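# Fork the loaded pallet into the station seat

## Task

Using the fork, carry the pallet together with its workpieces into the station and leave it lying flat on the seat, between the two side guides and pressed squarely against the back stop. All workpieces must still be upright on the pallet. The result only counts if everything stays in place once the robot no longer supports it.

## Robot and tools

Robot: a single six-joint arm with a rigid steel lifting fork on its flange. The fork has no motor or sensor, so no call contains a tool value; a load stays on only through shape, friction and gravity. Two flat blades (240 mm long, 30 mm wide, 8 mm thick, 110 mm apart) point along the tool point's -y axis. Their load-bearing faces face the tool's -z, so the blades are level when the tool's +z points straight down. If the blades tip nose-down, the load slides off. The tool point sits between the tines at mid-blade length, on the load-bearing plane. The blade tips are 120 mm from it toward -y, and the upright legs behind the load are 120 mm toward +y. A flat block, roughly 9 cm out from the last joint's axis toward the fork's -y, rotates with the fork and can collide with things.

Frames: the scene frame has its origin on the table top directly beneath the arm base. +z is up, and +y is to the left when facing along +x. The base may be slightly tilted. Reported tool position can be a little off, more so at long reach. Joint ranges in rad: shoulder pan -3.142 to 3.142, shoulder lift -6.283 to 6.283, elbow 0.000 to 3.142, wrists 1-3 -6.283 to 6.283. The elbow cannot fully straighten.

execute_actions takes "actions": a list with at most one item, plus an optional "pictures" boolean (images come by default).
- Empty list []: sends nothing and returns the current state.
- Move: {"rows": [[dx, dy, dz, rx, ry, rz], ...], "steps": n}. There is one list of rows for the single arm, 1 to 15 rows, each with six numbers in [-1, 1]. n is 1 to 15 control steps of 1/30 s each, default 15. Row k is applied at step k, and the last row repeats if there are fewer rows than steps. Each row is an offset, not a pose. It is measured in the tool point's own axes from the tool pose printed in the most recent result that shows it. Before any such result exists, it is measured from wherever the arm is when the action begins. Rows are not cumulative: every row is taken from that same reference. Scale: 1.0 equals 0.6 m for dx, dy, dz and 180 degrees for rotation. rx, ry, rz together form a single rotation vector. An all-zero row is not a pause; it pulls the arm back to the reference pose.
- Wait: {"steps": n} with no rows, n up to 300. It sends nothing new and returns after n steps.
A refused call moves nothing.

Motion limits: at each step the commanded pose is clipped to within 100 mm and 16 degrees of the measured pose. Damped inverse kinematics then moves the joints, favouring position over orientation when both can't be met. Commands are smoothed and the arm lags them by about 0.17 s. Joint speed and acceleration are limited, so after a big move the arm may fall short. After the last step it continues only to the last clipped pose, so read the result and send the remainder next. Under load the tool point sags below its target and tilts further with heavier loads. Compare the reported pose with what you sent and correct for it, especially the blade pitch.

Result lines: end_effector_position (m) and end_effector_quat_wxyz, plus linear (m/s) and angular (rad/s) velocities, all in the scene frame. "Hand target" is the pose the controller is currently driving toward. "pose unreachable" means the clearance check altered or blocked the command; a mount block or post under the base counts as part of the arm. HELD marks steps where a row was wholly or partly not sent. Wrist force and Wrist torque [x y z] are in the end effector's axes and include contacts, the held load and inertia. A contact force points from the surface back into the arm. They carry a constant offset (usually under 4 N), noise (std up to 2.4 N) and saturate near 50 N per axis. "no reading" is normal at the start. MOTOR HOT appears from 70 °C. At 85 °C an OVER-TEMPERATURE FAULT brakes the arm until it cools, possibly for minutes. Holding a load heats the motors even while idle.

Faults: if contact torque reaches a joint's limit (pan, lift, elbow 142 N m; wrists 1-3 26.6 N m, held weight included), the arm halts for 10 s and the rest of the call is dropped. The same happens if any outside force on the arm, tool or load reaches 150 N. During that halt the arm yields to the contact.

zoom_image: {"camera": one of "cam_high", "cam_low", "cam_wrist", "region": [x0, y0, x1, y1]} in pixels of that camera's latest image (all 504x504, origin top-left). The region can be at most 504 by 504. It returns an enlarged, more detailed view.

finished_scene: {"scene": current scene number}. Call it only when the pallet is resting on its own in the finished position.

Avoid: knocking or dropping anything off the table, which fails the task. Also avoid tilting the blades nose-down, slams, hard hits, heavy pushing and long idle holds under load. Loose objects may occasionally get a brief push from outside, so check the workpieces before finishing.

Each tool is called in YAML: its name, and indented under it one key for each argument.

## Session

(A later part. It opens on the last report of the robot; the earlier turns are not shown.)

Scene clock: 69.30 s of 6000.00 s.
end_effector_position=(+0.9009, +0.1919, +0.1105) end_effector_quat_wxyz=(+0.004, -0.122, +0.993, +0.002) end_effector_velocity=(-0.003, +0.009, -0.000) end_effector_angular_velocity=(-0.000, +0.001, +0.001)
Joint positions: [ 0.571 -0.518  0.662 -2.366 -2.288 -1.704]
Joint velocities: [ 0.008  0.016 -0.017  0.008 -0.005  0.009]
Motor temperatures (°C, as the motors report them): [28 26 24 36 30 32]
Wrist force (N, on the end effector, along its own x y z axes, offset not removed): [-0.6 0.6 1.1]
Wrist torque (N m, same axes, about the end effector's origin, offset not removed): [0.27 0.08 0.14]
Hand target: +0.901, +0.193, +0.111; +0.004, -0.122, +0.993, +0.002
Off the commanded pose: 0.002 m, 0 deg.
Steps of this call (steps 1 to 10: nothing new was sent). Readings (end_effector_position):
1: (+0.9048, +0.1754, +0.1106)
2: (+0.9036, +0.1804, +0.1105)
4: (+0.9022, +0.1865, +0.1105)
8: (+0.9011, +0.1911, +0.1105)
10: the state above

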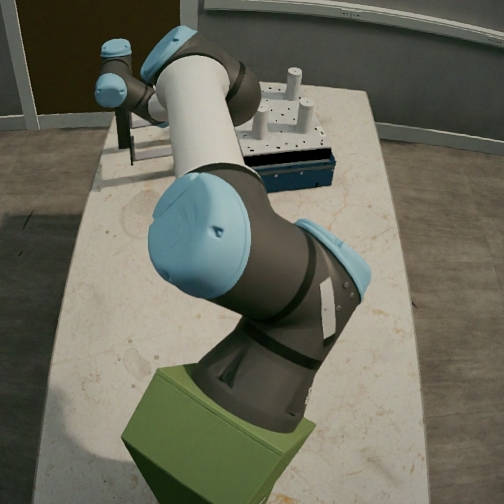

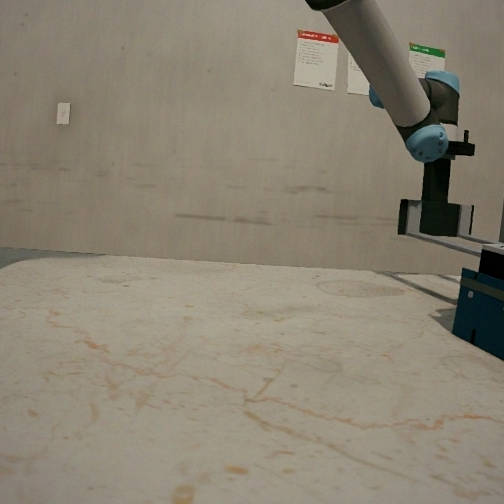

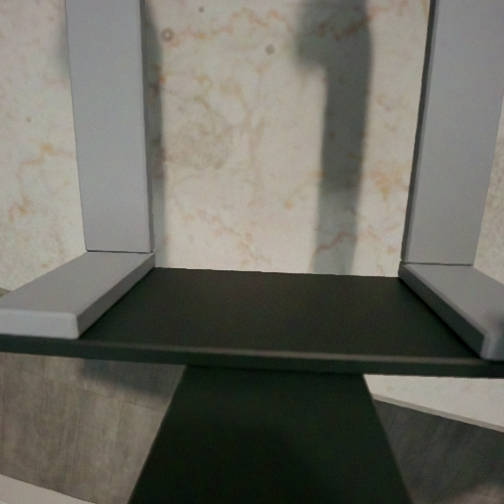

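zoom_image:
  camera: "cam_high"
  region: [225, 55, 355, 200]

Region (225, 55, 355, 200) of cam_high's 504x504 image, scaled by 3.476, with more detail than that image has; it fills the left 452 columns of this view, and the rest is white.

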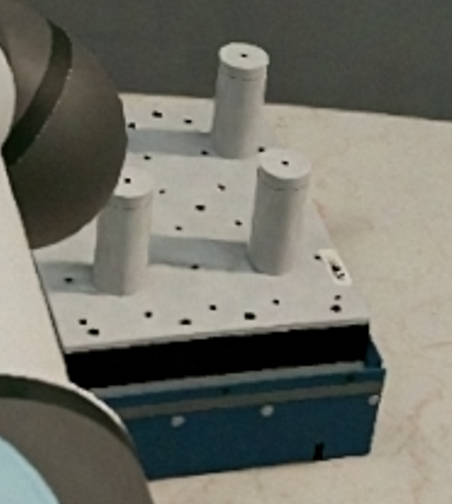

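finished_scene:
  scene: 2

The scene is finished: the task was done.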